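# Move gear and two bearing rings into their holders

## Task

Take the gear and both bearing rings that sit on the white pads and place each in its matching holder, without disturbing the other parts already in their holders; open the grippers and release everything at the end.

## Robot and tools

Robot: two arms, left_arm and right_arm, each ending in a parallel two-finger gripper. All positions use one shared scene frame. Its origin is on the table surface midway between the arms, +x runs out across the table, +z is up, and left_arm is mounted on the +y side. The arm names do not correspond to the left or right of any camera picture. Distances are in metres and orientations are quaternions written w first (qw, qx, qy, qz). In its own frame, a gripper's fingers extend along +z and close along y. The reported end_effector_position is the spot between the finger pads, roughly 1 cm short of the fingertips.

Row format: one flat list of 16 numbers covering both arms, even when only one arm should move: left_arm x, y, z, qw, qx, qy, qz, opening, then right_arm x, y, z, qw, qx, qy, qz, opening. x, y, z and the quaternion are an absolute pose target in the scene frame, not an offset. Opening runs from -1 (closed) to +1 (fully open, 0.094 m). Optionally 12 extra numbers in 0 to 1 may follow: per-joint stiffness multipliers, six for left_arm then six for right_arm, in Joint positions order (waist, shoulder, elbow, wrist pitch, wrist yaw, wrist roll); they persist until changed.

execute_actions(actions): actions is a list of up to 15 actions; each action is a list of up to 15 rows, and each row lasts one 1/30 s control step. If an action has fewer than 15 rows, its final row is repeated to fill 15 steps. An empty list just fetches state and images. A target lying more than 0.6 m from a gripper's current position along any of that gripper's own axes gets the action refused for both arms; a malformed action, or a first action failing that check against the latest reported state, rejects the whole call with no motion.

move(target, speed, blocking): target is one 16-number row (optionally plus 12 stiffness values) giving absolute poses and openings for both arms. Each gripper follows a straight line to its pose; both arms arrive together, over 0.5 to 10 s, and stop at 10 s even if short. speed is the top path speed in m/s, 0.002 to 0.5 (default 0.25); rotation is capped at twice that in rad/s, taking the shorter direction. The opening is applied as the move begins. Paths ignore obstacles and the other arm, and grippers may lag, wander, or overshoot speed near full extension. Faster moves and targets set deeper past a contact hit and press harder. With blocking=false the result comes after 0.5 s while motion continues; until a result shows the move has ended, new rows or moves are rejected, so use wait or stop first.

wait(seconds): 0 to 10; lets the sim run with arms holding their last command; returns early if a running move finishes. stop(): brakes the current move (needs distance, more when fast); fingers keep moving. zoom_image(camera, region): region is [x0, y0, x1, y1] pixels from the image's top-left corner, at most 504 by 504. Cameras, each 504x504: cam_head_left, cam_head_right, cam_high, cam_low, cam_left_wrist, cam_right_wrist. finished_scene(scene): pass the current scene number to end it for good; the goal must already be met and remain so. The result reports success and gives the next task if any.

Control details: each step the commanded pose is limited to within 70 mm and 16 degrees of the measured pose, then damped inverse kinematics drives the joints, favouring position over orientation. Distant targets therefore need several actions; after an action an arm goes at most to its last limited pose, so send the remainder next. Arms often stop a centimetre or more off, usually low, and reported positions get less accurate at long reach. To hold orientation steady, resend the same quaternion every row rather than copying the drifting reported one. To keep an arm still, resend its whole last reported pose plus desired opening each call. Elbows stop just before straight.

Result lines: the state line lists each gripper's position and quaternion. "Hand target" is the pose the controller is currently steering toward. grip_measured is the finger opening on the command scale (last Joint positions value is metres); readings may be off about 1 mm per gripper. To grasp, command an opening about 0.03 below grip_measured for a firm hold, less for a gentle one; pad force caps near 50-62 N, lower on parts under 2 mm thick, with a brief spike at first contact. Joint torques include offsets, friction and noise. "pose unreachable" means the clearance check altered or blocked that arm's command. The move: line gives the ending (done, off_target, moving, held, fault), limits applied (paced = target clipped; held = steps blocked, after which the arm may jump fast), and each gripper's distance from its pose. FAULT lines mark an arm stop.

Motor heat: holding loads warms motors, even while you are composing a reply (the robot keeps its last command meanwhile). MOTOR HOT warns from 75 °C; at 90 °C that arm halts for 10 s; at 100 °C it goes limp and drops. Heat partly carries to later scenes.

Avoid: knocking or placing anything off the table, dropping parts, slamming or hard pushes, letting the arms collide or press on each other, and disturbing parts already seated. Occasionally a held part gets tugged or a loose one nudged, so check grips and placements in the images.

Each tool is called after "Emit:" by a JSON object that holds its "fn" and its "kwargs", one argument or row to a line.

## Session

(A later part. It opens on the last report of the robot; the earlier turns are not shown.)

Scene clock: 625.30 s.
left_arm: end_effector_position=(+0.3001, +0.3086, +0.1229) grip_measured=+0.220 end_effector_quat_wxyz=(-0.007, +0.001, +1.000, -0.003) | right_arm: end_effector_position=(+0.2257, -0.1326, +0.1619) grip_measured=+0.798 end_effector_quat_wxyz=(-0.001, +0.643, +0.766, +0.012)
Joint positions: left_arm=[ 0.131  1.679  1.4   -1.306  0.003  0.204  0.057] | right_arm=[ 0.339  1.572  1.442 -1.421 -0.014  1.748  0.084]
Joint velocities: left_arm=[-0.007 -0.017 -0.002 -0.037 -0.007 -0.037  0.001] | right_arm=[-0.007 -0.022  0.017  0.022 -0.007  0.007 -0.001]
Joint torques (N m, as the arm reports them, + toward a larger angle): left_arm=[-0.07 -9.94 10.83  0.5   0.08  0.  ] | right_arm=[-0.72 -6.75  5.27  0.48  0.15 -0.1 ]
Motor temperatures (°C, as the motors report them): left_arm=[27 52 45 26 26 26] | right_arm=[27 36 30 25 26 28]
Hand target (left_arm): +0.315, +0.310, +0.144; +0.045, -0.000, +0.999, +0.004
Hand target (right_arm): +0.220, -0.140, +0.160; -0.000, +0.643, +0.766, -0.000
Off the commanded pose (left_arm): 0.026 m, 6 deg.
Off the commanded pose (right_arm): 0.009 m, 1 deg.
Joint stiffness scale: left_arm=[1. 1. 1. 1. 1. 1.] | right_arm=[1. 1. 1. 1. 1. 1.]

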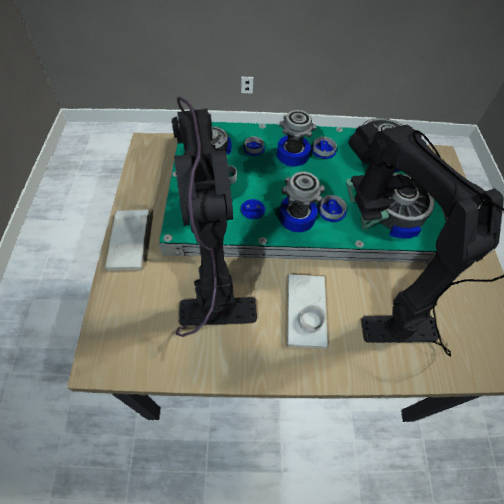

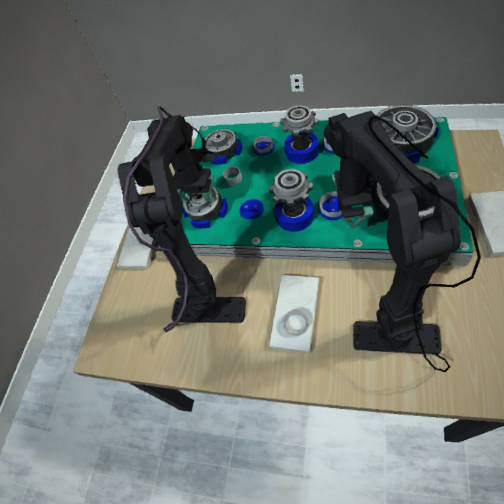

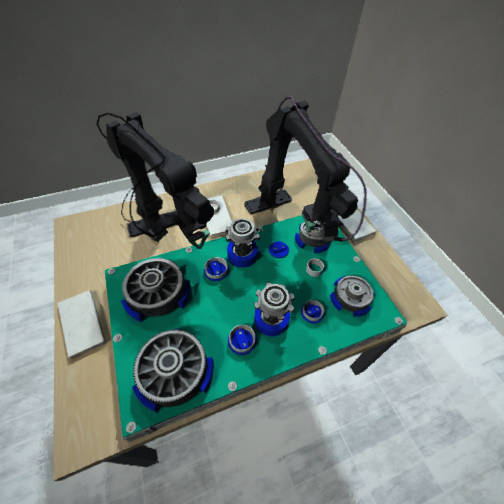

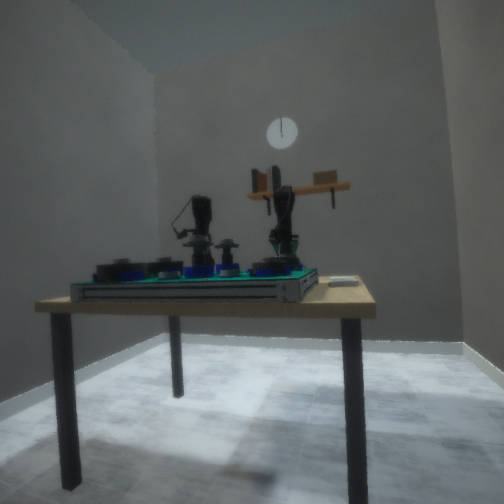

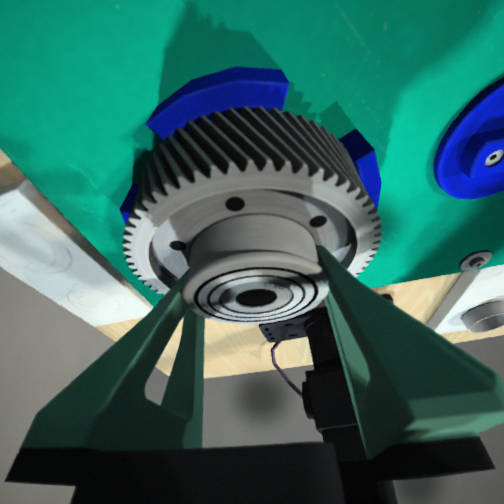

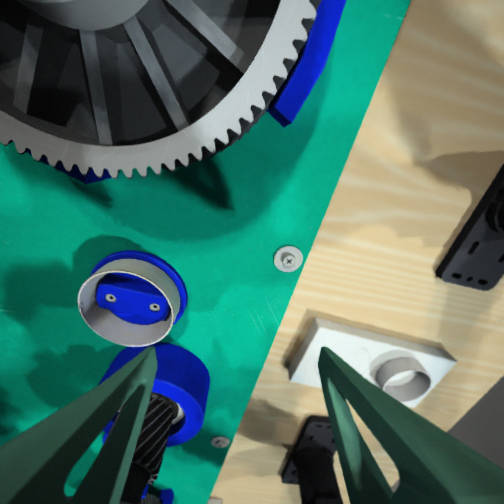

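Emit:
{"fn": "execute_actions", "kwargs": {
  "actions": [
    [[0.3155,0.310,0.1432,0.0443,0,1,0.004,0.187,0.220,-0.140,0.160,0,0.6428,0.766,0,0.80],[0.3151,0.310,0.1434,0.0431,0,1,0.004,0.187,0.220,-0.140,0.160,0,0.6428,0.766,0,0.80],[0.3146,0.310,0.1436,0.0419,0,1,0.004,0.187,0.220,-0.140,0.160,0,0.6428,0.766,0,0.80],[0.3141,0.310,0.1438,0.0408,0,1,0.004,0.187,0.220,-0.140,0.160,0,0.6428,0.766,0,0.80],[0.3136,0.310,0.144,0.0396,0,1,0.004,0.187,0.220,-0.140,0.160,0,0.6428,0.766,0,0.80],[0.3132,0.310,0.1442,0.0384,0,1,0.004,0.187,0.220,-0.140,0.160,0,0.6428,0.766,0,0.80],[0.3127,0.310,0.1444,0.0372,0,1,0.004,0.187,0.220,-0.140,0.160,0,0.6428,0.766,0,0.80],[0.3122,0.310,0.1446,0.036,0,1,0.004,0.187,0.220,-0.140,0.160,0,0.6428,0.766,0,0.80],[0.3117,0.310,0.1448,0.0348,0,1,0.004,0.187,0.220,-0.140,0.160,0,0.6428,0.766,0,0.80],[0.3113,0.310,0.145,0.0337,0,1,0.004,0.187,0.220,-0.140,0.160,0,0.6428,0.766,0,0.80],[0.3108,0.310,0.1452,0.0325,0,1,0.004,0.187,0.220,-0.140,0.160,0,0.6428,0.766,0,0.80],[0.3103,0.310,0.1454,0.0313,0,1,0.004,0.187,0.220,-0.140,0.160,0,0.6428,0.766,0,0.80],[0.3098,0.310,0.1456,0.0301,0,1,0.004,0.187,0.220,-0.140,0.160,0,0.6428,0.766,0,0.80],[0.3094,0.310,0.1458,0.0289,0,1,0.004,0.187,0.220,-0.140,0.160,0,0.6428,0.766,0,0.80],[0.3089,0.310,0.146,0.0278,0,1,0.004,0.187,0.220,-0.140,0.160,0,0.6428,0.766,0,0.80]],
    [[0.3084,0.310,0.1462,0.0266,0,1,0.004,0.187,0.220,-0.140,0.160,0,0.6428,0.766,0,0.80],[0.3080,0.310,0.1464,0.0254,0,1,0.004,0.187,0.220,-0.140,0.160,0,0.6428,0.766,0,0.80],[0.3075,0.310,0.1466,0.0242,0,1,0.004,0.187,0.220,-0.140,0.160,0,0.6428,0.766,0,0.80],[0.3070,0.310,0.1468,0.023,0,1,0.004,0.187,0.220,-0.140,0.160,0,0.6428,0.766,0,0.80],[0.3065,0.310,0.147,0.0218,0,1,0.004,0.187,0.220,-0.140,0.160,0,0.6428,0.766,0,0.80],[0.3061,0.310,0.1472,0.0207,0,1,0.004,0.187,0.220,-0.140,0.160,0,0.6428,0.766,0,0.80],[0.3056,0.310,0.1474,0.0195,0,1,0.004,0.187,0.220,-0.140,0.160,0,0.6428,0.766,0,0.80],[0.3051,0.310,0.1476,0.0183,0,1,0.004,0.187,0.220,-0.140,0.160,0,0.6428,0.766,0,0.80],[0.3046,0.310,0.1478,0.0171,0,1,0.004,0.187,0.220,-0.140,0.160,0,0.6428,0.766,0,0.80],[0.3042,0.310,0.148,0.0159,0,1,0.004,0.187,0.220,-0.140,0.160,0,0.6428,0.766,0,0.80],[0.3037,0.310,0.1482,0.0147,0,1,0.004,0.187,0.220,-0.140,0.160,0,0.6428,0.766,0,0.80],[0.3032,0.310,0.1484,0.0136,0,1,0.004,0.187,0.220,-0.140,0.160,0,0.6428,0.766,0,0.80],[0.3027,0.310,0.1486,0.0124,0,1,0.004,0.187,0.220,-0.140,0.160,0,0.6428,0.766,0,0.80],[0.3023,0.310,0.1488,0.0112,0,1,0.004,0.187,0.220,-0.140,0.160,0,0.6428,0.766,0,0.80],[0.3018,0.310,0.149,0.010,0,1,0.004,0.187,0.220,-0.140,0.160,0,0.6428,0.766,0,0.80]],
    [[0.3018,0.310,0.149,0.010,0,1,0.004,0.187,0.220,-0.140,0.160,0,0.6428,0.766,0,0.80]]
  ]
}}

Scene clock: 654.40 s.
left_arm: end_effector_position=(+0.2991, +0.3089, +0.1190) grip_measured=+0.220 end_effector_quat_wxyz=(-0.016, +0.001, +1.000, -0.003) | right_arm: end_effector_position=(+0.2257, -0.1326, +0.1619) grip_measured=+0.798 end_effector_quat_wxyz=(-0.001, +0.643, +0.766, +0.012)
Joint positions: left_arm=[ 0.131  1.694  1.401 -1.311  0.     0.204  0.057] | right_arm=[ 0.339  1.572  1.442 -1.421 -0.014  1.748  0.084]
Joint velocities: left_arm=[-0.017 -0.017 -0.007  0.022  0.051 -0.051  0.001] | right_arm=[ 0.012 -0.017 -0.007 -0.007 -0.007  0.037  0.   ]
Joint torques (N m, as the arm reports them, + toward a larger angle): left_arm=[  0.02 -10.11  14.01  -0.33  -0.05  -0.01] | right_arm=[-0.72 -6.77  5.26  0.48  0.15 -0.1 ]
Motor temperatures (°C, as the motors report them): left_arm=[27 51 46 26 26 26] | right_arm=[27 36 30 25 26 28]
Hand target (left_arm): +0.301, +0.310, +0.148; +0.011, -0.000, +1.000, +0.004
Hand target (right_arm): +0.220, -0.140, +0.160; -0.000, +0.643, +0.766, -0.000
Off the commanded pose (left_arm): 0.030 m, 3 deg.
Off the commanded pose (right_arm): 0.009 m, 1 deg.
Joint stiffness scale: left_arm=[1. 1. 1. 1. 1. 1.] | right_arm=[1. 1. 1. 1. 1. 1.]

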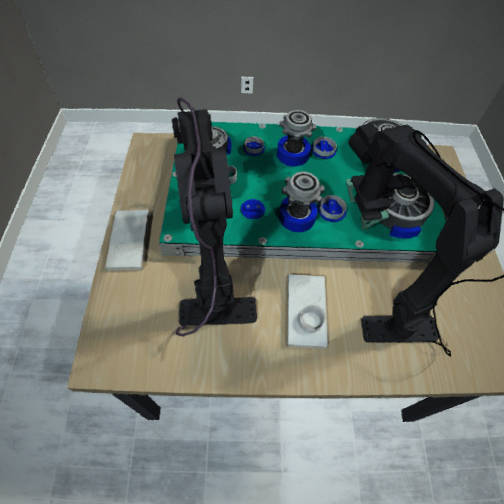

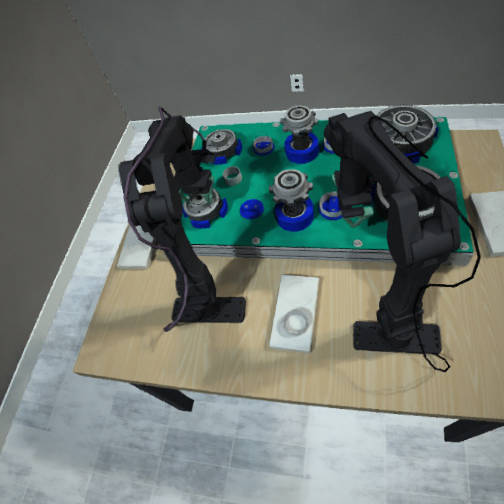

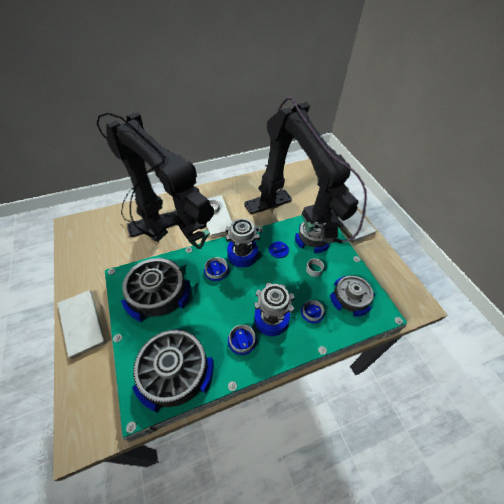

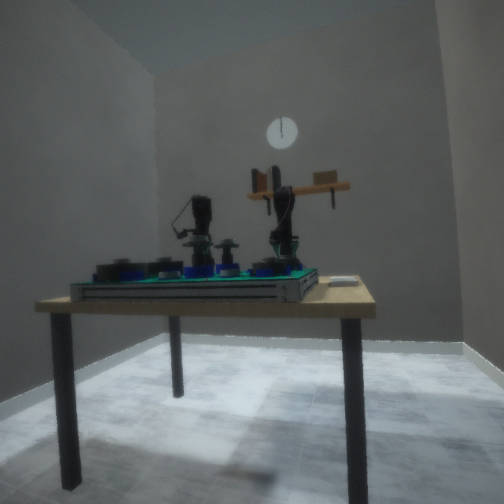

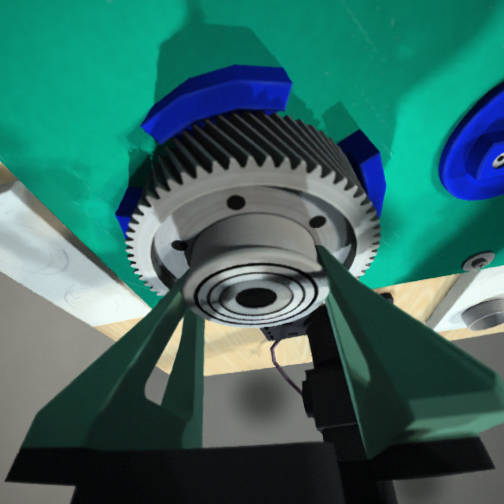

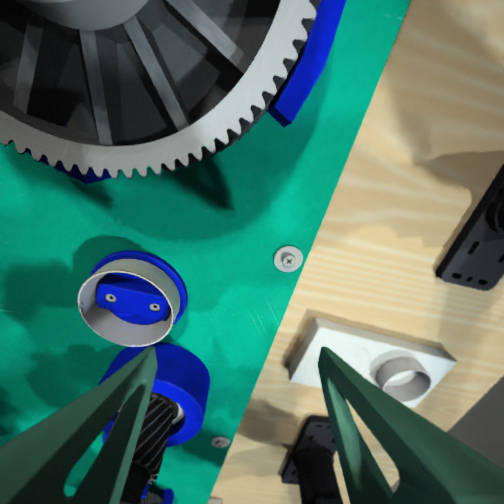

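Emit:
{"fn": "execute_actions", "kwargs": {
  "actions": [
    [[0.3020,0.310,0.1486,0.010,0,1,0.004,0.187,0.220,-0.140,0.160,0,0.6428,0.766,0,0.80],[0.3022,0.310,0.1482,0.010,0,1,0.004,0.187,0.220,-0.140,0.160,0,0.6428,0.766,0,0.80],[0.3024,0.3101,0.1478,0.010,0,1,0.004,0.187,0.220,-0.140,0.160,0,0.6428,0.766,0,0.80],[0.3026,0.3101,0.1474,0.010,0,1,0.004,0.187,0.220,-0.140,0.160,0,0.6428,0.766,0,0.80],[0.3028,0.3101,0.147,0.010,0,1,0.004,0.187,0.220,-0.140,0.160,0,0.6428,0.766,0,0.80],[0.3030,0.3102,0.1466,0.010,0,1,0.004,0.187,0.220,-0.140,0.160,0,0.6428,0.766,0,0.80],[0.3032,0.3102,0.1462,0.010,0,1,0.004,0.187,0.220,-0.140,0.160,0,0.6428,0.766,0,0.80],[0.3034,0.3102,0.1458,0.010,0,1,0.004,0.187,0.220,-0.140,0.160,0,0.6428,0.766,0,0.80],[0.3036,0.3103,0.1454,0.010,0,1,0.004,0.187,0.220,-0.140,0.160,0,0.6428,0.766,0,0.80],[0.3038,0.3103,0.145,0.010,0,1,0.004,0.187,0.220,-0.140,0.160,0,0.6428,0.766,0,0.80],[0.3040,0.3103,0.1446,0.010,0,1,0.004,0.187,0.220,-0.140,0.160,0,0.6428,0.766,0,0.80],[0.3042,0.3104,0.1442,0.010,0,1,0.004,0.187,0.220,-0.140,0.160,0,0.6428,0.766,0,0.80],[0.3044,0.3104,0.1438,0.010,0,1,0.004,0.187,0.220,-0.140,0.160,0,0.6428,0.766,0,0.80],[0.3046,0.3104,0.1434,0.010,0,1,0.004,0.187,0.220,-0.140,0.160,0,0.6428,0.766,0,0.80],[0.3048,0.3105,0.143,0.010,0,1,0.004,0.187,0.220,-0.140,0.160,0,0.6428,0.766,0,0.80]],
    [[0.3050,0.3105,0.1426,0.010,0,1,0.004,0.187,0.220,-0.140,0.160,0,0.6428,0.766,0,0.80],[0.3052,0.3105,0.1422,0.010,0,1,0.004,0.187,0.220,-0.140,0.160,0,0.6428,0.766,0,0.80],[0.3054,0.3106,0.1418,0.010,0,1,0.004,0.187,0.220,-0.140,0.160,0,0.6428,0.766,0,0.80],[0.3056,0.3106,0.1414,0.010,0,1,0.004,0.187,0.220,-0.140,0.160,0,0.6428,0.766,0,0.80],[0.3058,0.3106,0.141,0.010,0,1,0.004,0.187,0.220,-0.140,0.160,0,0.6428,0.766,0,0.80],[0.3060,0.3107,0.1406,0.010,0,1,0.004,0.187,0.220,-0.140,0.160,0,0.6428,0.766,0,0.80],[0.3062,0.3107,0.1402,0.010,0,1,0.004,0.187,0.220,-0.140,0.160,0,0.6428,0.766,0,0.80],[0.3064,0.3107,0.1398,0.010,0,1,0.004,0.187,0.220,-0.140,0.160,0,0.6428,0.766,0,0.80],[0.3066,0.3107,0.1394,0.010,0,1,0.004,0.187,0.220,-0.140,0.160,0,0.6428,0.766,0,0.80],[0.3068,0.3107,0.139,0.010,0,1,0.004,0.187,0.220,-0.140,0.160,0,0.6428,0.766,0,0.80]]
  ]
}}

Scene clock: 666.40 s.
left_arm: end_effector_position=(+0.3006, +0.3094, +0.1170) grip_measured=+0.220 end_effector_quat_wxyz=(-0.017, +0.001, +1.000, -0.003) | right_arm: end_effector_position=(+0.2257, -0.1326, +0.1619) grip_measured=+0.798 end_effector_quat_wxyz=(-0.001, +0.643, +0.766, +0.012)
Joint positions: left_arm=[ 0.131  1.701  1.401 -1.304 -0.001  0.203  0.057] | right_arm=[ 0.339  1.572  1.442 -1.421 -0.014  1.748  0.084]
Joint velocities: left_arm=[-0.012  0.017 -0.002 -0.022 -0.022 -0.022  0.001] | right_arm=[-0.017 -0.002  0.012 -0.007 -0.022 -0.037 -0.001]
Joint torques (N m, as the arm reports them, + toward a larger angle): left_arm=[-0.02 -9.4  12.55 -0.04 -0.05  0.  ] | right_arm=[-0.73 -6.75  5.27  0.49  0.15 -0.09]
Motor temperatures (°C, as the motors report them): left_arm=[27 51 48 26 26 26] | right_arm=[27 36 30 25 26 28]
Hand target (left_arm): +0.306, +0.311, +0.139; +0.010, -0.000, +1.000, +0.004
Hand target (right_arm): +0.220, -0.140, +0.160; -0.000, +0.643, +0.766, -0.000
Off the commanded pose (left_arm): 0.023 m, 3 deg.
Off the commanded pose (right_arm): 0.009 m, 1 deg.
Joint stiffness scale: left_arm=[1. 1. 1. 1. 1. 1.] | right_arm=[1. 1. 1. 1. 1. 1.]

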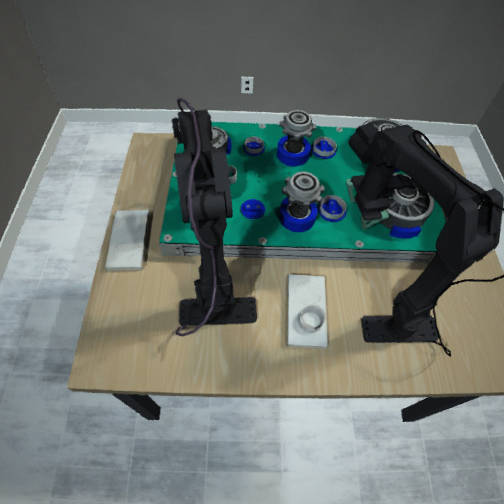

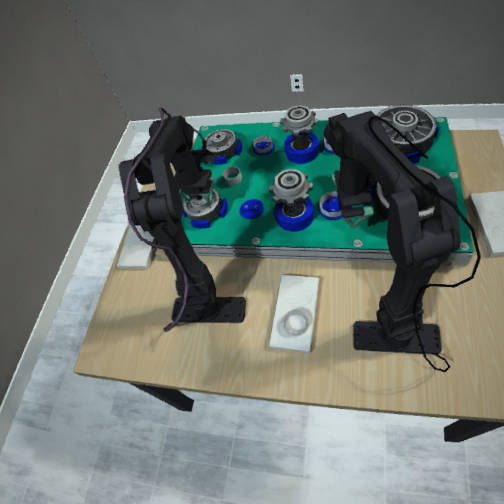

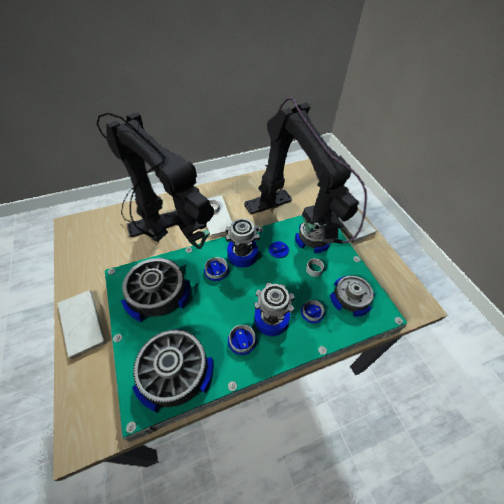

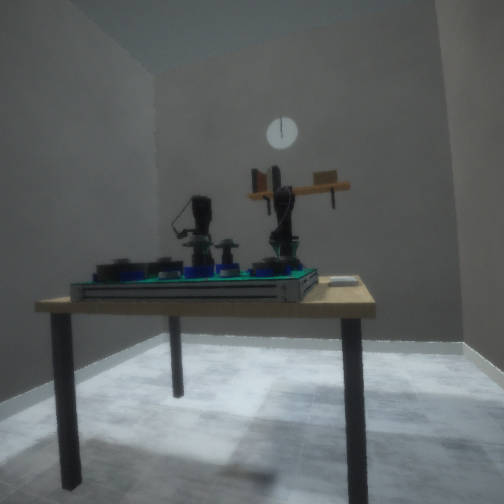

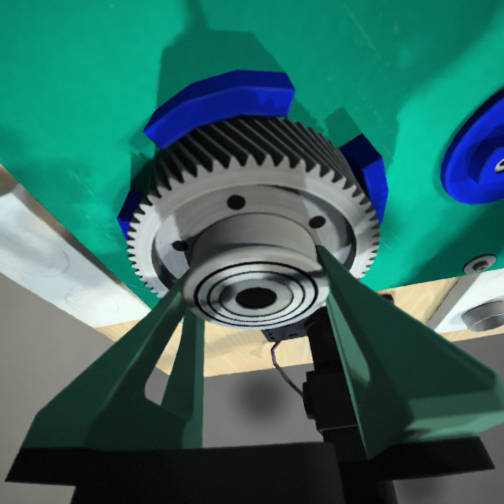

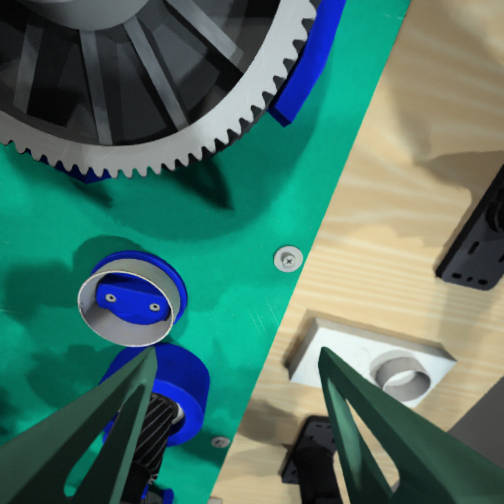

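Emit:
{"fn": "execute_actions", "kwargs": {
  "actions": [
    [[0.3069,0.3107,0.1385,0.010,0,1,0.004,0.187,0.220,-0.140,0.160,0,0.6428,0.766,0,0.80],[0.3070,0.3107,0.138,0.010,0,1,0.004,0.187,0.220,-0.140,0.160,0,0.6428,0.766,0,0.80],[0.3071,0.3107,0.1375,0.010,0,1,0.004,0.187,0.220,-0.140,0.160,0,0.6428,0.766,0,0.80],[0.3072,0.3107,0.137,0.010,0,1,0.004,0.187,0.220,-0.140,0.160,0,0.6428,0.766,0,0.80],[0.3073,0.3107,0.1365,0.010,0,1,0.004,0.187,0.220,-0.140,0.160,0,0.6428,0.766,0,0.80],[0.3074,0.3107,0.136,0.010,0,1,0.004,0.187,0.220,-0.140,0.160,0,0.6428,0.766,0,0.80],[0.3075,0.3107,0.1355,0.010,0,1,0.004,0.187,0.220,-0.140,0.160,0,0.6428,0.766,0,0.80],[0.3076,0.3107,0.135,0.010,0,1,0.004,0.187,0.220,-0.140,0.160,0,0.6428,0.766,0,0.80],[0.3077,0.3107,0.1345,0.010,0,1,0.004,0.187,0.220,-0.140,0.160,0,0.6428,0.766,0,0.80],[0.3078,0.3107,0.134,0.010,0,1,0.004,0.187,0.220,-0.140,0.160,0,0.6428,0.766,0,0.80],[0.3079,0.3107,0.1335,0.010,0,1,0.004,0.187,0.220,-0.140,0.160,0,0.6428,0.766,0,0.80],[0.3080,0.3107,0.133,0.010,0,1,0.004,0.187,0.220,-0.140,0.160,0,0.6428,0.766,0,0.80],[0.3080,0.3107,0.1325,0.010,0,1,0.004,0.187,0.220,-0.140,0.160,0,0.6428,0.766,0,0.80],[0.3080,0.3107,0.132,0.010,0,1,0.004,0.187,0.220,-0.140,0.160,0,0.6428,0.766,0,0.80],[0.3080,0.3107,0.1315,0.010,0,1,0.004,0.187,0.220,-0.140,0.160,0,0.6428,0.766,0,0.80]],
    [[0.3080,0.3107,0.131,0.010,0,1,0.004,0.187,0.220,-0.140,0.160,0,0.6428,0.766,0,0.80]]
  ]
}}

Scene clock: 673.60 s.
left_arm: end_effector_position=(+0.3010, +0.3096, +0.1170) grip_measured=+0.220 end_effector_quat_wxyz=(-0.016, +0.000, +1.000, -0.003) | right_arm: end_effector_position=(+0.2257, -0.1326, +0.1619) grip_measured=+0.798 end_effector_quat_wxyz=(-0.001, +0.643, +0.766, +0.012)
Joint positions: left_arm=[ 0.131  1.701  1.401 -1.303 -0.001  0.202  0.057] | right_arm=[ 0.339  1.572  1.442 -1.421 -0.014  1.748  0.084]
Joint velocities: left_arm=[-0.017 -0.007  0.022 -0.037  0.007 -0.007  0.   ] | right_arm=[ 0.012 -0.012  0.012 -0.022  0.007  0.022 -0.001]
Joint torques (N m, as the arm reports them, + toward a larger angle): left_arm=[-0.14 -8.99 10.23  0.22 -0.01  0.01] | right_arm=[-0.72 -6.76  5.27  0.48  0.15 -0.1 ]
Motor temperatures (°C, as the motors report them): left_arm=[27 51 48 26 26 26] | right_arm=[27 36 30 25 26 28]
Hand target (left_arm): +0.308, +0.311, +0.131; +0.010, -0.000, +1.000, +0.004
Hand target (right_arm): +0.220, -0.140, +0.160; -0.000, +0.643, +0.766, -0.000
Off the commanded pose (left_arm): 0.016 m, 3 deg.
Off the commanded pose (right_arm): 0.009 m, 1 deg.
Joint stiffness scale: left_arm=[1. 1. 1. 1. 1. 1.] | right_arm=[1. 1. 1. 1. 1. 1.]

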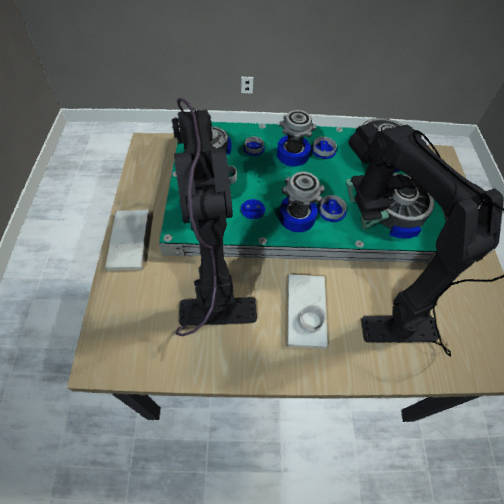

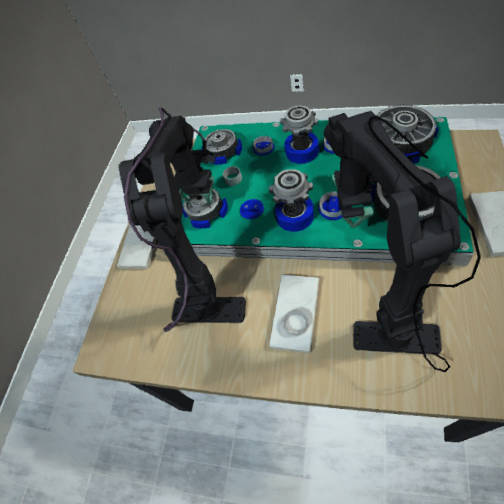

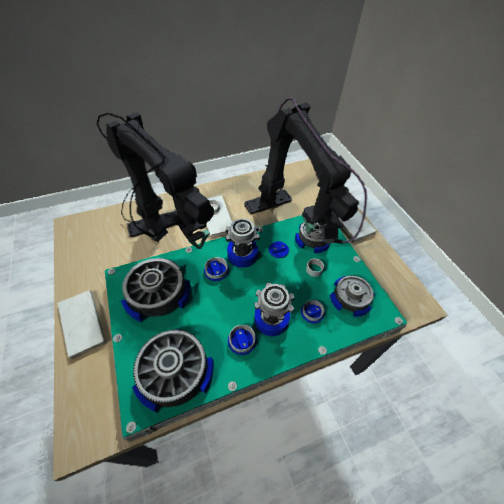

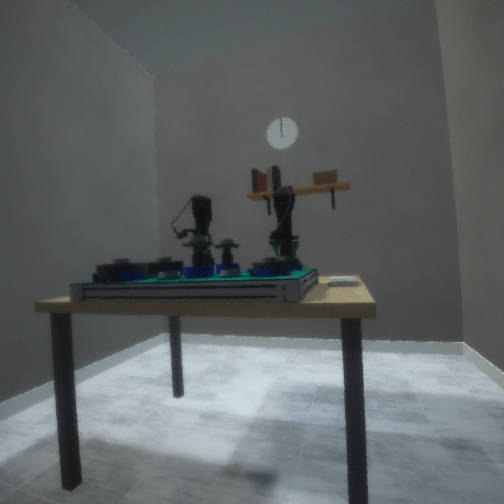

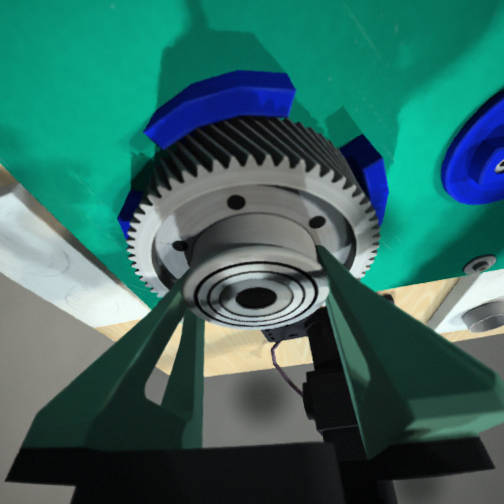

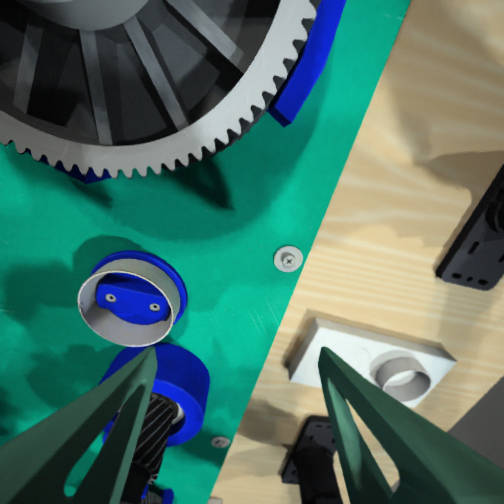

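Emit:
{"fn": "execute_actions", "kwargs": {
  "actions": []
}}

Scene clock: 681.67 s.
left_arm: end_effector_position=(+0.3010, +0.3096, +0.1170) grip_measured=+0.220 end_effector_quat_wxyz=(-0.016, +0.000, +1.000, -0.003) | right_arm: end_effector_position=(+0.2257, -0.1326, +0.1619) grip_measured=+0.798 end_effector_quat_wxyz=(-0.001, +0.643, +0.766, +0.012)
Joint positions: left_arm=[ 0.131  1.701  1.401 -1.303 -0.001  0.202  0.057] | right_arm=[ 0.339  1.572  1.442 -1.421 -0.014  1.748  0.084]
Joint velocities: left_arm=[-0.012  0.012 -0.022  0.037  0.007  0.037  0.001] | right_arm=[-0.002 -0.012  0.002 -0.007 -0.051 -0.066  0.002]
Joint torques (N m, as the arm reports them, + toward a larger angle): left_arm=[-0.06 -9.01 10.15  0.21 -0.03 -0.01] | right_arm=[-0.71 -6.75  5.26  0.48  0.15 -0.09]
Motor temperatures (°C, as the motors report them): left_arm=[27 50 47 26 26 26] | right_arm=[27 36 30 25 26 28]
Hand target (left_arm): +0.308, +0.311, +0.131; +0.010, -0.000, +1.000, +0.004
Hand target (right_arm): +0.220, -0.140, +0.160; -0.000, +0.643, +0.766, -0.000
Off the commanded pose (left_arm): 0.016 m, 3 deg.
Off the commanded pose (right_arm): 0.009 m, 1 deg.
Joint stiffness scale: left_arm=[1. 1. 1. 1. 1. 1.] | right_arm=[1. 1. 1. 1. 1. 1.]

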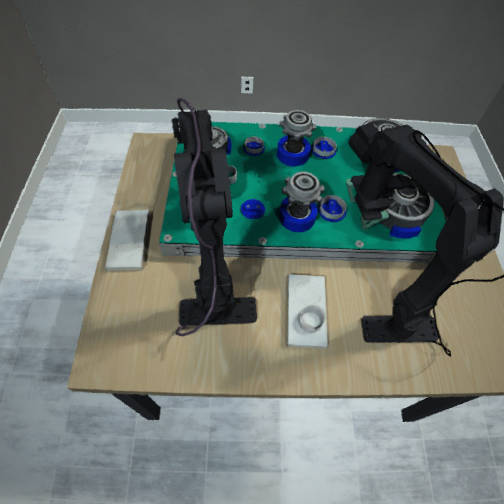

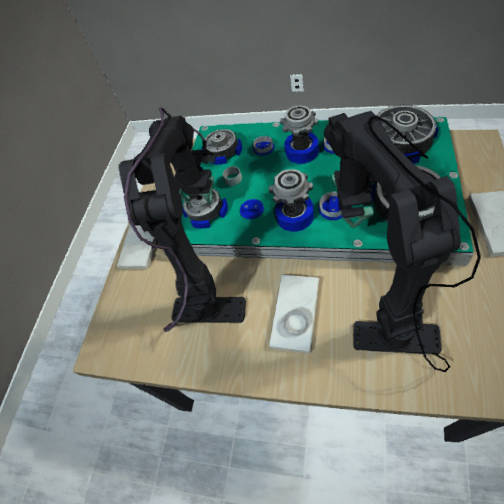

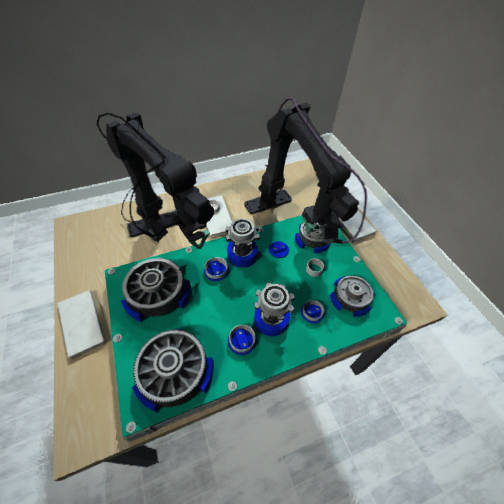

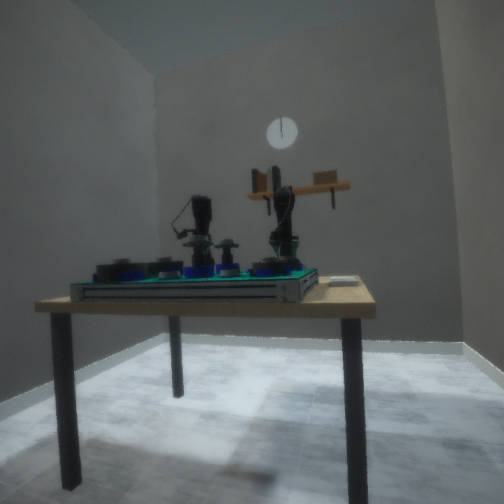

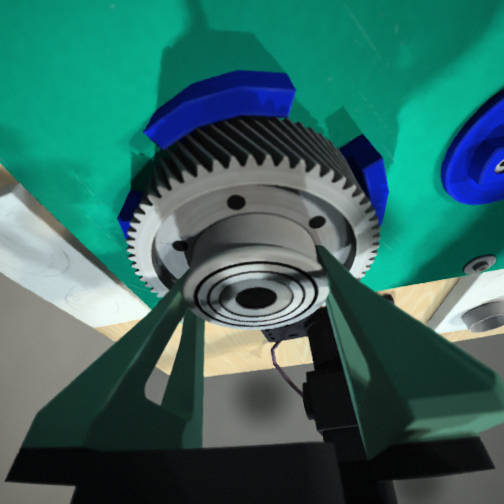

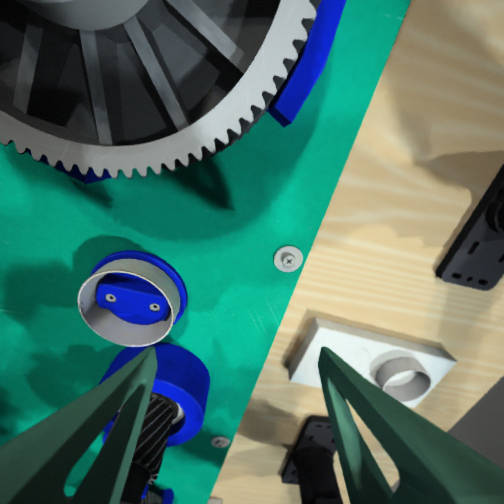

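Emit:
{"fn": "execute_actions", "kwargs": {
  "actions": [
    [[0.3075,0.3107,0.1302,0.009,0,1,0.004,0.187,0.220,-0.140,0.160,0,0.6428,0.766,0,0.80],[0.3070,0.3106,0.1294,0.008,0,1,0.003,0.187,0.220,-0.140,0.160,0,0.6428,0.766,0,0.80],[0.3065,0.3105,0.1286,0.007,0,1,0.003,0.187,0.220,-0.140,0.160,0,0.6428,0.766,0,0.80],[0.3060,0.3104,0.1278,0.005,0,1,0.002,0.187,0.220,-0.140,0.160,0,0.6428,0.766,0,0.80],[0.3055,0.3103,0.1270,0.004,0,1,0.002,0.187,0.220,-0.140,0.160,0,0.6428,0.766,0,0.80],[0.3050,0.3102,0.1262,0.003,0,1,0.001,0.187,0.220,-0.140,0.160,0,0.6428,0.766,0,0.80],[0.3045,0.3101,0.1255,0.001,0,1,0.001,0.187,0.220,-0.140,0.160,0,0.6428,0.766,0,0.80],[0.3040,0.3100,0.1250,0.0,0,1,0.0,0.187,0.220,-0.140,0.160,0,0.6428,0.766,0,0.80]]
  ]
}}

Scene clock: 687.73 s.
left_arm: end_effector_position=(+0.3014, +0.3096, +0.1162) grip_measured=+0.220 end_effector_quat_wxyz=(-0.015, +0.000, +1.000, -0.003) | right_arm: end_effector_position=(+0.2257, -0.1326, +0.1619) grip_measured=+0.798 end_effector_quat_wxyz=(-0.001, +0.643, +0.766, +0.012)
Joint positions: left_arm=[ 0.131  1.701  1.398 -1.298 -0.001  0.202  0.057] | right_arm=[ 0.339  1.572  1.442 -1.421 -0.014  1.748  0.084]
Joint velocities: left_arm=[-0.012  0.002 -0.012  0.051  0.081  0.007  0.001] | right_arm=[-0.002  0.007  0.007 -0.037 -0.066  0.037 -0.001]
Joint torques (N m, as the arm reports them, + toward a larger angle): left_arm=[ 0.17 -8.64  8.8   0.2   0.    0.05] | right_arm=[-0.73 -6.76  5.27  0.48  0.15 -0.1 ]
Motor temperatures (°C, as the motors report them): left_arm=[27 50 46 26 26 26] | right_arm=[27 36 30 25 26 28]
Hand target (left_arm): +0.304, +0.310, +0.125; -0.000, -0.000, +1.000, +0.000
Hand target (right_arm): +0.220, -0.140, +0.160; -0.000, +0.643, +0.766, -0.000
Off the commanded pose (left_arm): 0.009 m, 2 deg.
Off the commanded pose (right_arm): 0.009 m, 1 deg.
Joint stiffness scale: left_arm=[1. 1. 1. 1. 1. 1.] | right_arm=[1. 1. 1. 1. 1. 1.]

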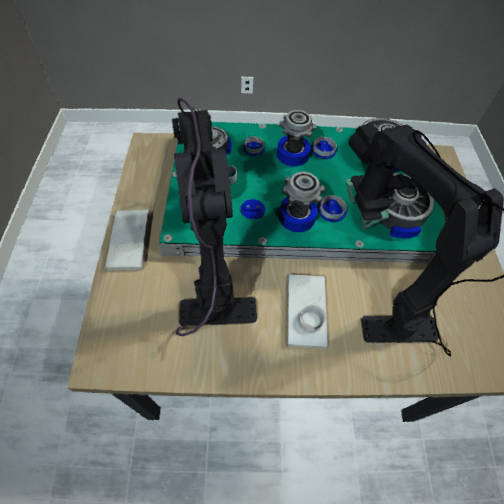

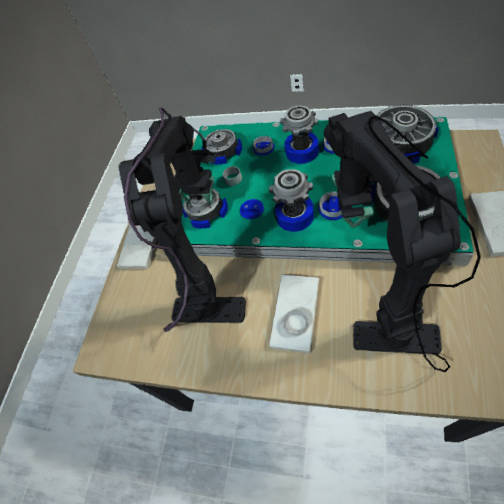

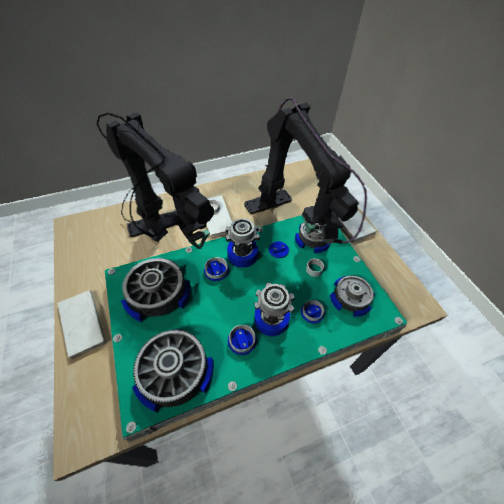

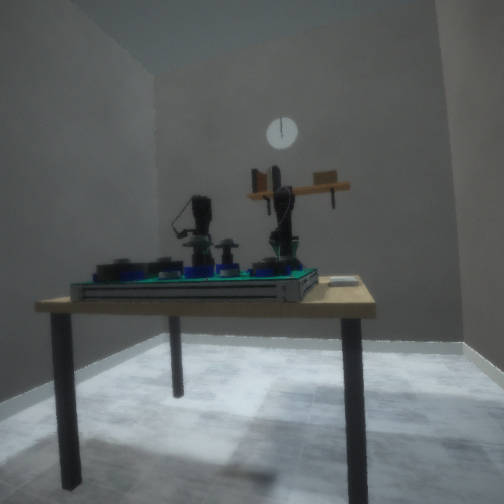

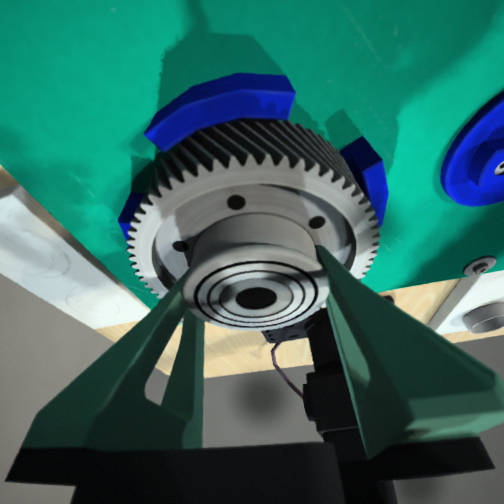

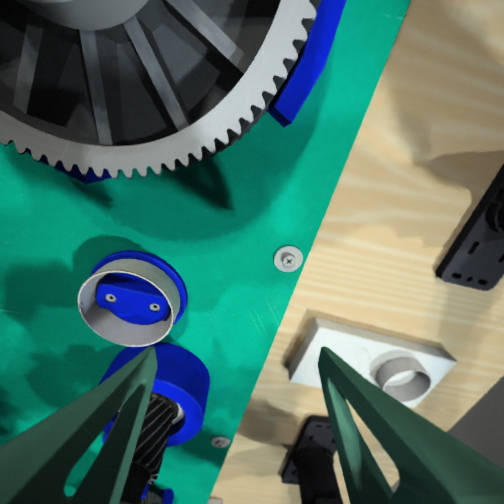

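Emit:
{"fn": "execute_actions", "kwargs": {
  "actions": [
    [[0.3040,0.3100,0.1244,0.0,0,1,0.0,0.187,0.220,-0.140,0.160,0,0.6428,0.766,0,0.80],[0.3040,0.3100,0.1238,0.0,0,1,0.0,0.187,0.220,-0.140,0.160,0,0.6428,0.766,0,0.80],[0.3040,0.3100,0.1232,0.0,0,1,0.0,0.187,0.220,-0.140,0.160,0,0.6428,0.766,0,0.80],[0.3040,0.3100,0.1226,0.0,0,1,0.0,0.187,0.220,-0.140,0.160,0,0.6428,0.766,0,0.80],[0.3040,0.3100,0.1220,0.0,0,1,0.0,0.187,0.220,-0.140,0.160,0,0.6428,0.766,0,0.80],[0.3040,0.3100,0.1214,0.0,0,1,0.0,0.187,0.220,-0.140,0.160,0,0.6428,0.766,0,0.80]]
  ]
}}

Scene clock: 691.40 s.
left_arm: end_effector_position=(+0.3016, +0.3092, +0.1154) grip_measured=+0.220 end_effector_quat_wxyz=(-0.014, +0.001, +1.000, -0.003) | right_arm: end_effector_position=(+0.2257, -0.1326, +0.1619) grip_measured=+0.798 end_effector_quat_wxyz=(-0.001, +0.643, +0.766, +0.012)
Joint positions: left_arm=[ 0.13   1.701  1.395 -1.294 -0.     0.202  0.057] | right_arm=[ 0.339  1.572  1.442 -1.421 -0.014  1.748  0.084]
Joint velocities: left_arm=[-0.012  0.002 -0.017 -0.022 -0.037 -0.066 -0.001] | right_arm=[ 0.007 -0.017 -0.012  0.066  0.051 -0.007  0.001]
Joint torques (N m, as the arm reports them, + toward a larger angle): left_arm=[ 0.12 -8.43  7.71  0.3   0.02  0.05] | right_arm=[-0.72 -6.75  5.27  0.49  0.15 -0.1 ]
Motor temperatures (°C, as the motors report them): left_arm=[27 50 46 26 26 26] | right_arm=[27 36 30 25 26 28]
Hand target (left_arm): +0.304, +0.310, +0.121; +0.000, -0.000, +1.000, -0.000
Hand target (right_arm): +0.220, -0.140, +0.160; -0.000, +0.643, +0.766, -0.000
Off the commanded pose (left_arm): 0.007 m, 2 deg.
Off the commanded pose (right_arm): 0.009 m, 1 deg.
Joint stiffness scale: left_arm=[1. 1. 1. 1. 1. 1.] | right_arm=[1. 1. 1. 1. 1. 1.]

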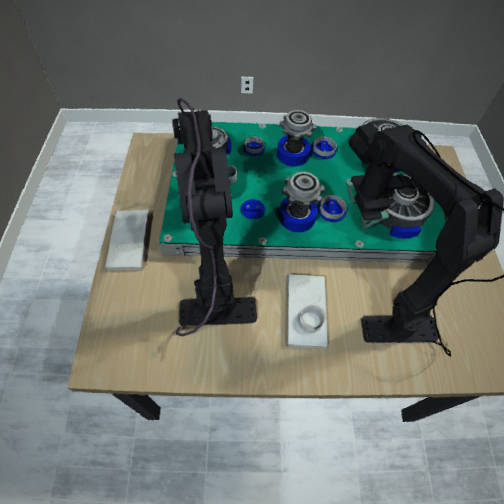

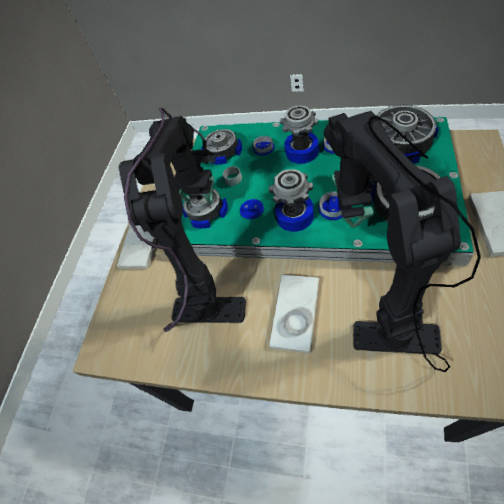

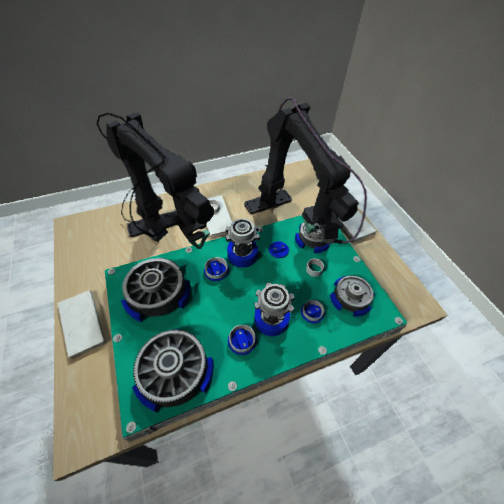

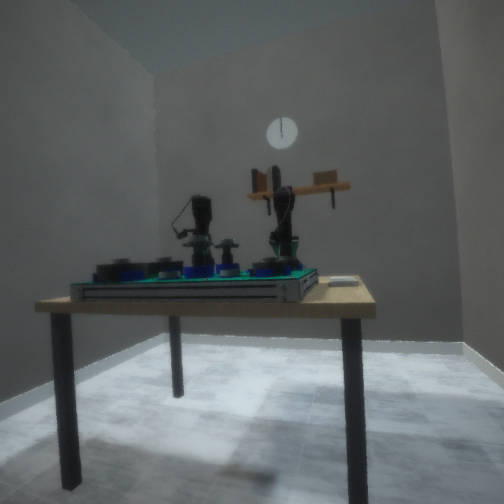

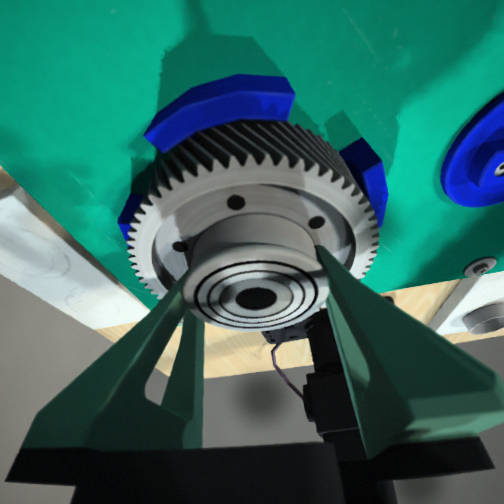

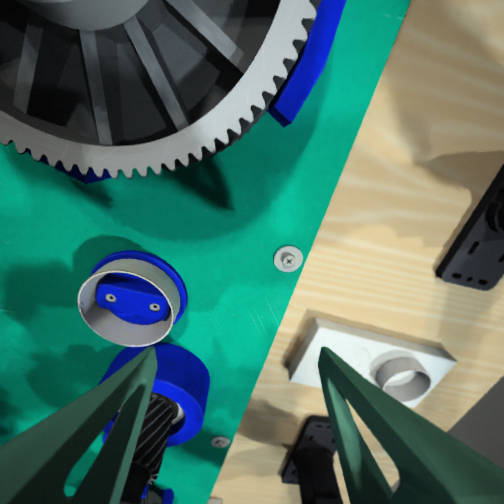

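Emit:
{"fn": "execute_actions", "kwargs": {
  "actions": [
    [[0.3040,0.3100,0.1208,0.0,0,1,0.0,0.187,0.220,-0.140,0.160,0,0.6428,0.766,0,0.80],[0.3040,0.3100,0.1202,0.0,0,1,0.0,0.187,0.220,-0.140,0.160,0,0.6428,0.766,0,0.80],[0.3040,0.3100,0.1196,0.0,0,1,0.0,0.187,0.220,-0.140,0.160,0,0.6428,0.766,0,0.80],[0.3040,0.3100,0.1190,0.0,0,1,0.0,0.187,0.220,-0.140,0.160,0,0.6428,0.766,0,0.80]],
    [[0.3040,0.3100,0.1190,0.0,0,1,0.0,0.22,0.220,-0.140,0.160,0,0.6428,0.766,0,0.80],[0.3040,0.3100,0.1190,0.0,0,1,0.0,0.25,0.220,-0.140,0.160,0,0.6428,0.766,0,0.80],[0.3040,0.3100,0.1190,0.0,0,1,0.0,0.29,0.220,-0.140,0.160,0,0.6428,0.766,0,0.80],[0.3040,0.3100,0.1190,0.0,0,1,0.0,0.34,0.220,-0.140,0.160,0,0.6428,0.766,0,0.80],[0.3040,0.3100,0.1190,0.0,0,1,0.0,0.40,0.220,-0.140,0.160,0,0.6428,0.766,0,0.80],[0.3040,0.3100,0.1190,0.0,0,1,0.0,0.46,0.220,-0.140,0.160,0,0.6428,0.766,0,0.80],[0.3040,0.3100,0.1190,0.0,0,1,0.0,0.52,0.220,-0.140,0.160,0,0.6428,0.766,0,0.80]]
  ]
}}

Scene clock: 699.00 s.
left_arm: end_effector_position=(+0.3019, +0.3087, +0.1150) grip_measured=+0.517 end_effector_quat_wxyz=(-0.014, +0.000, +1.000, -0.003) | right_arm: end_effector_position=(+0.2257, -0.1326, +0.1619) grip_measured=+0.798 end_effector_quat_wxyz=(-0.001, +0.643, +0.766, +0.012)
Joint positions: left_arm=[ 0.129  1.701  1.393 -1.292  0.001  0.2    0.071] | right_arm=[ 0.339  1.572  1.442 -1.421 -0.014  1.748  0.084]
Joint velocities: left_arm=[ 0.007 -0.007 -0.017 -0.007 -0.022  0.051  0.   ] | right_arm=[-0.032  0.012  0.002 -0.007 -0.007 -0.037  0.   ]
Joint torques (N m, as the arm reports them, + toward a larger angle): left_arm=[ 0.29 -8.34  7.13  0.36 -0.03  0.02] | right_arm=[-0.71 -6.75  5.26  0.48  0.15 -0.09]
Motor temperatures (°C, as the motors report them): left_arm=[27 49 45 26 26 26] | right_arm=[27 36 30 25 26 28]
Hand target (left_arm): +0.304, +0.310, +0.119; -0.000, -0.000, +1.000, -0.000
Hand target (right_arm): +0.220, -0.140, +0.160; -0.000, +0.643, +0.766, -0.000
Off the commanded pose (left_arm): 0.005 m, 2 deg.
Off the commanded pose (right_arm): 0.009 m, 1 deg.
Joint stiffness scale: left_arm=[1. 1. 1. 1. 1. 1.] | right_arm=[1. 1. 1. 1. 1. 1.]

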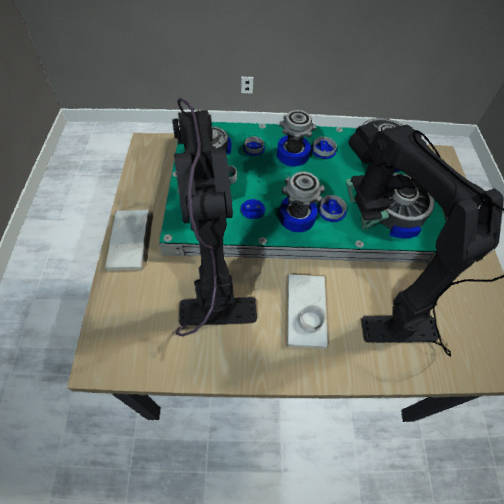

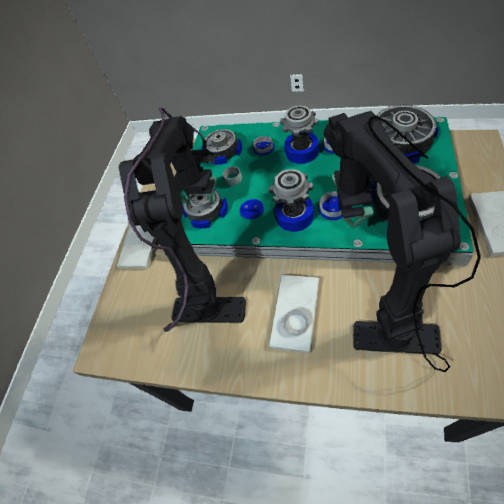

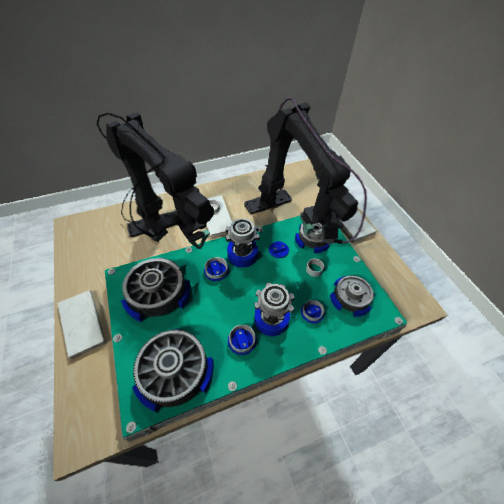

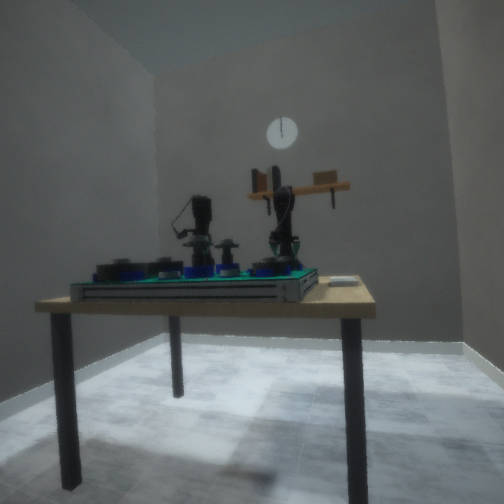

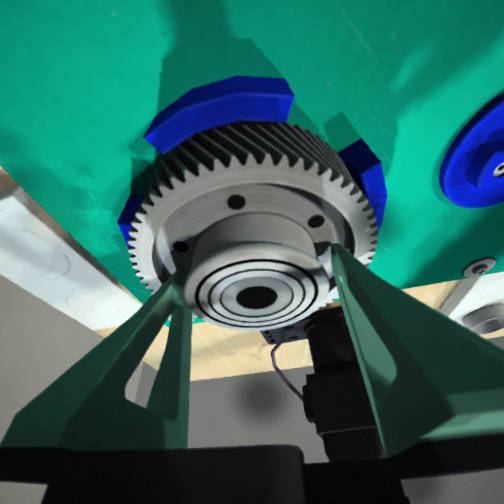

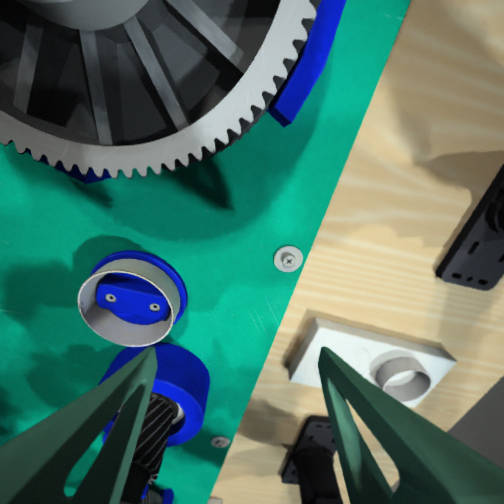

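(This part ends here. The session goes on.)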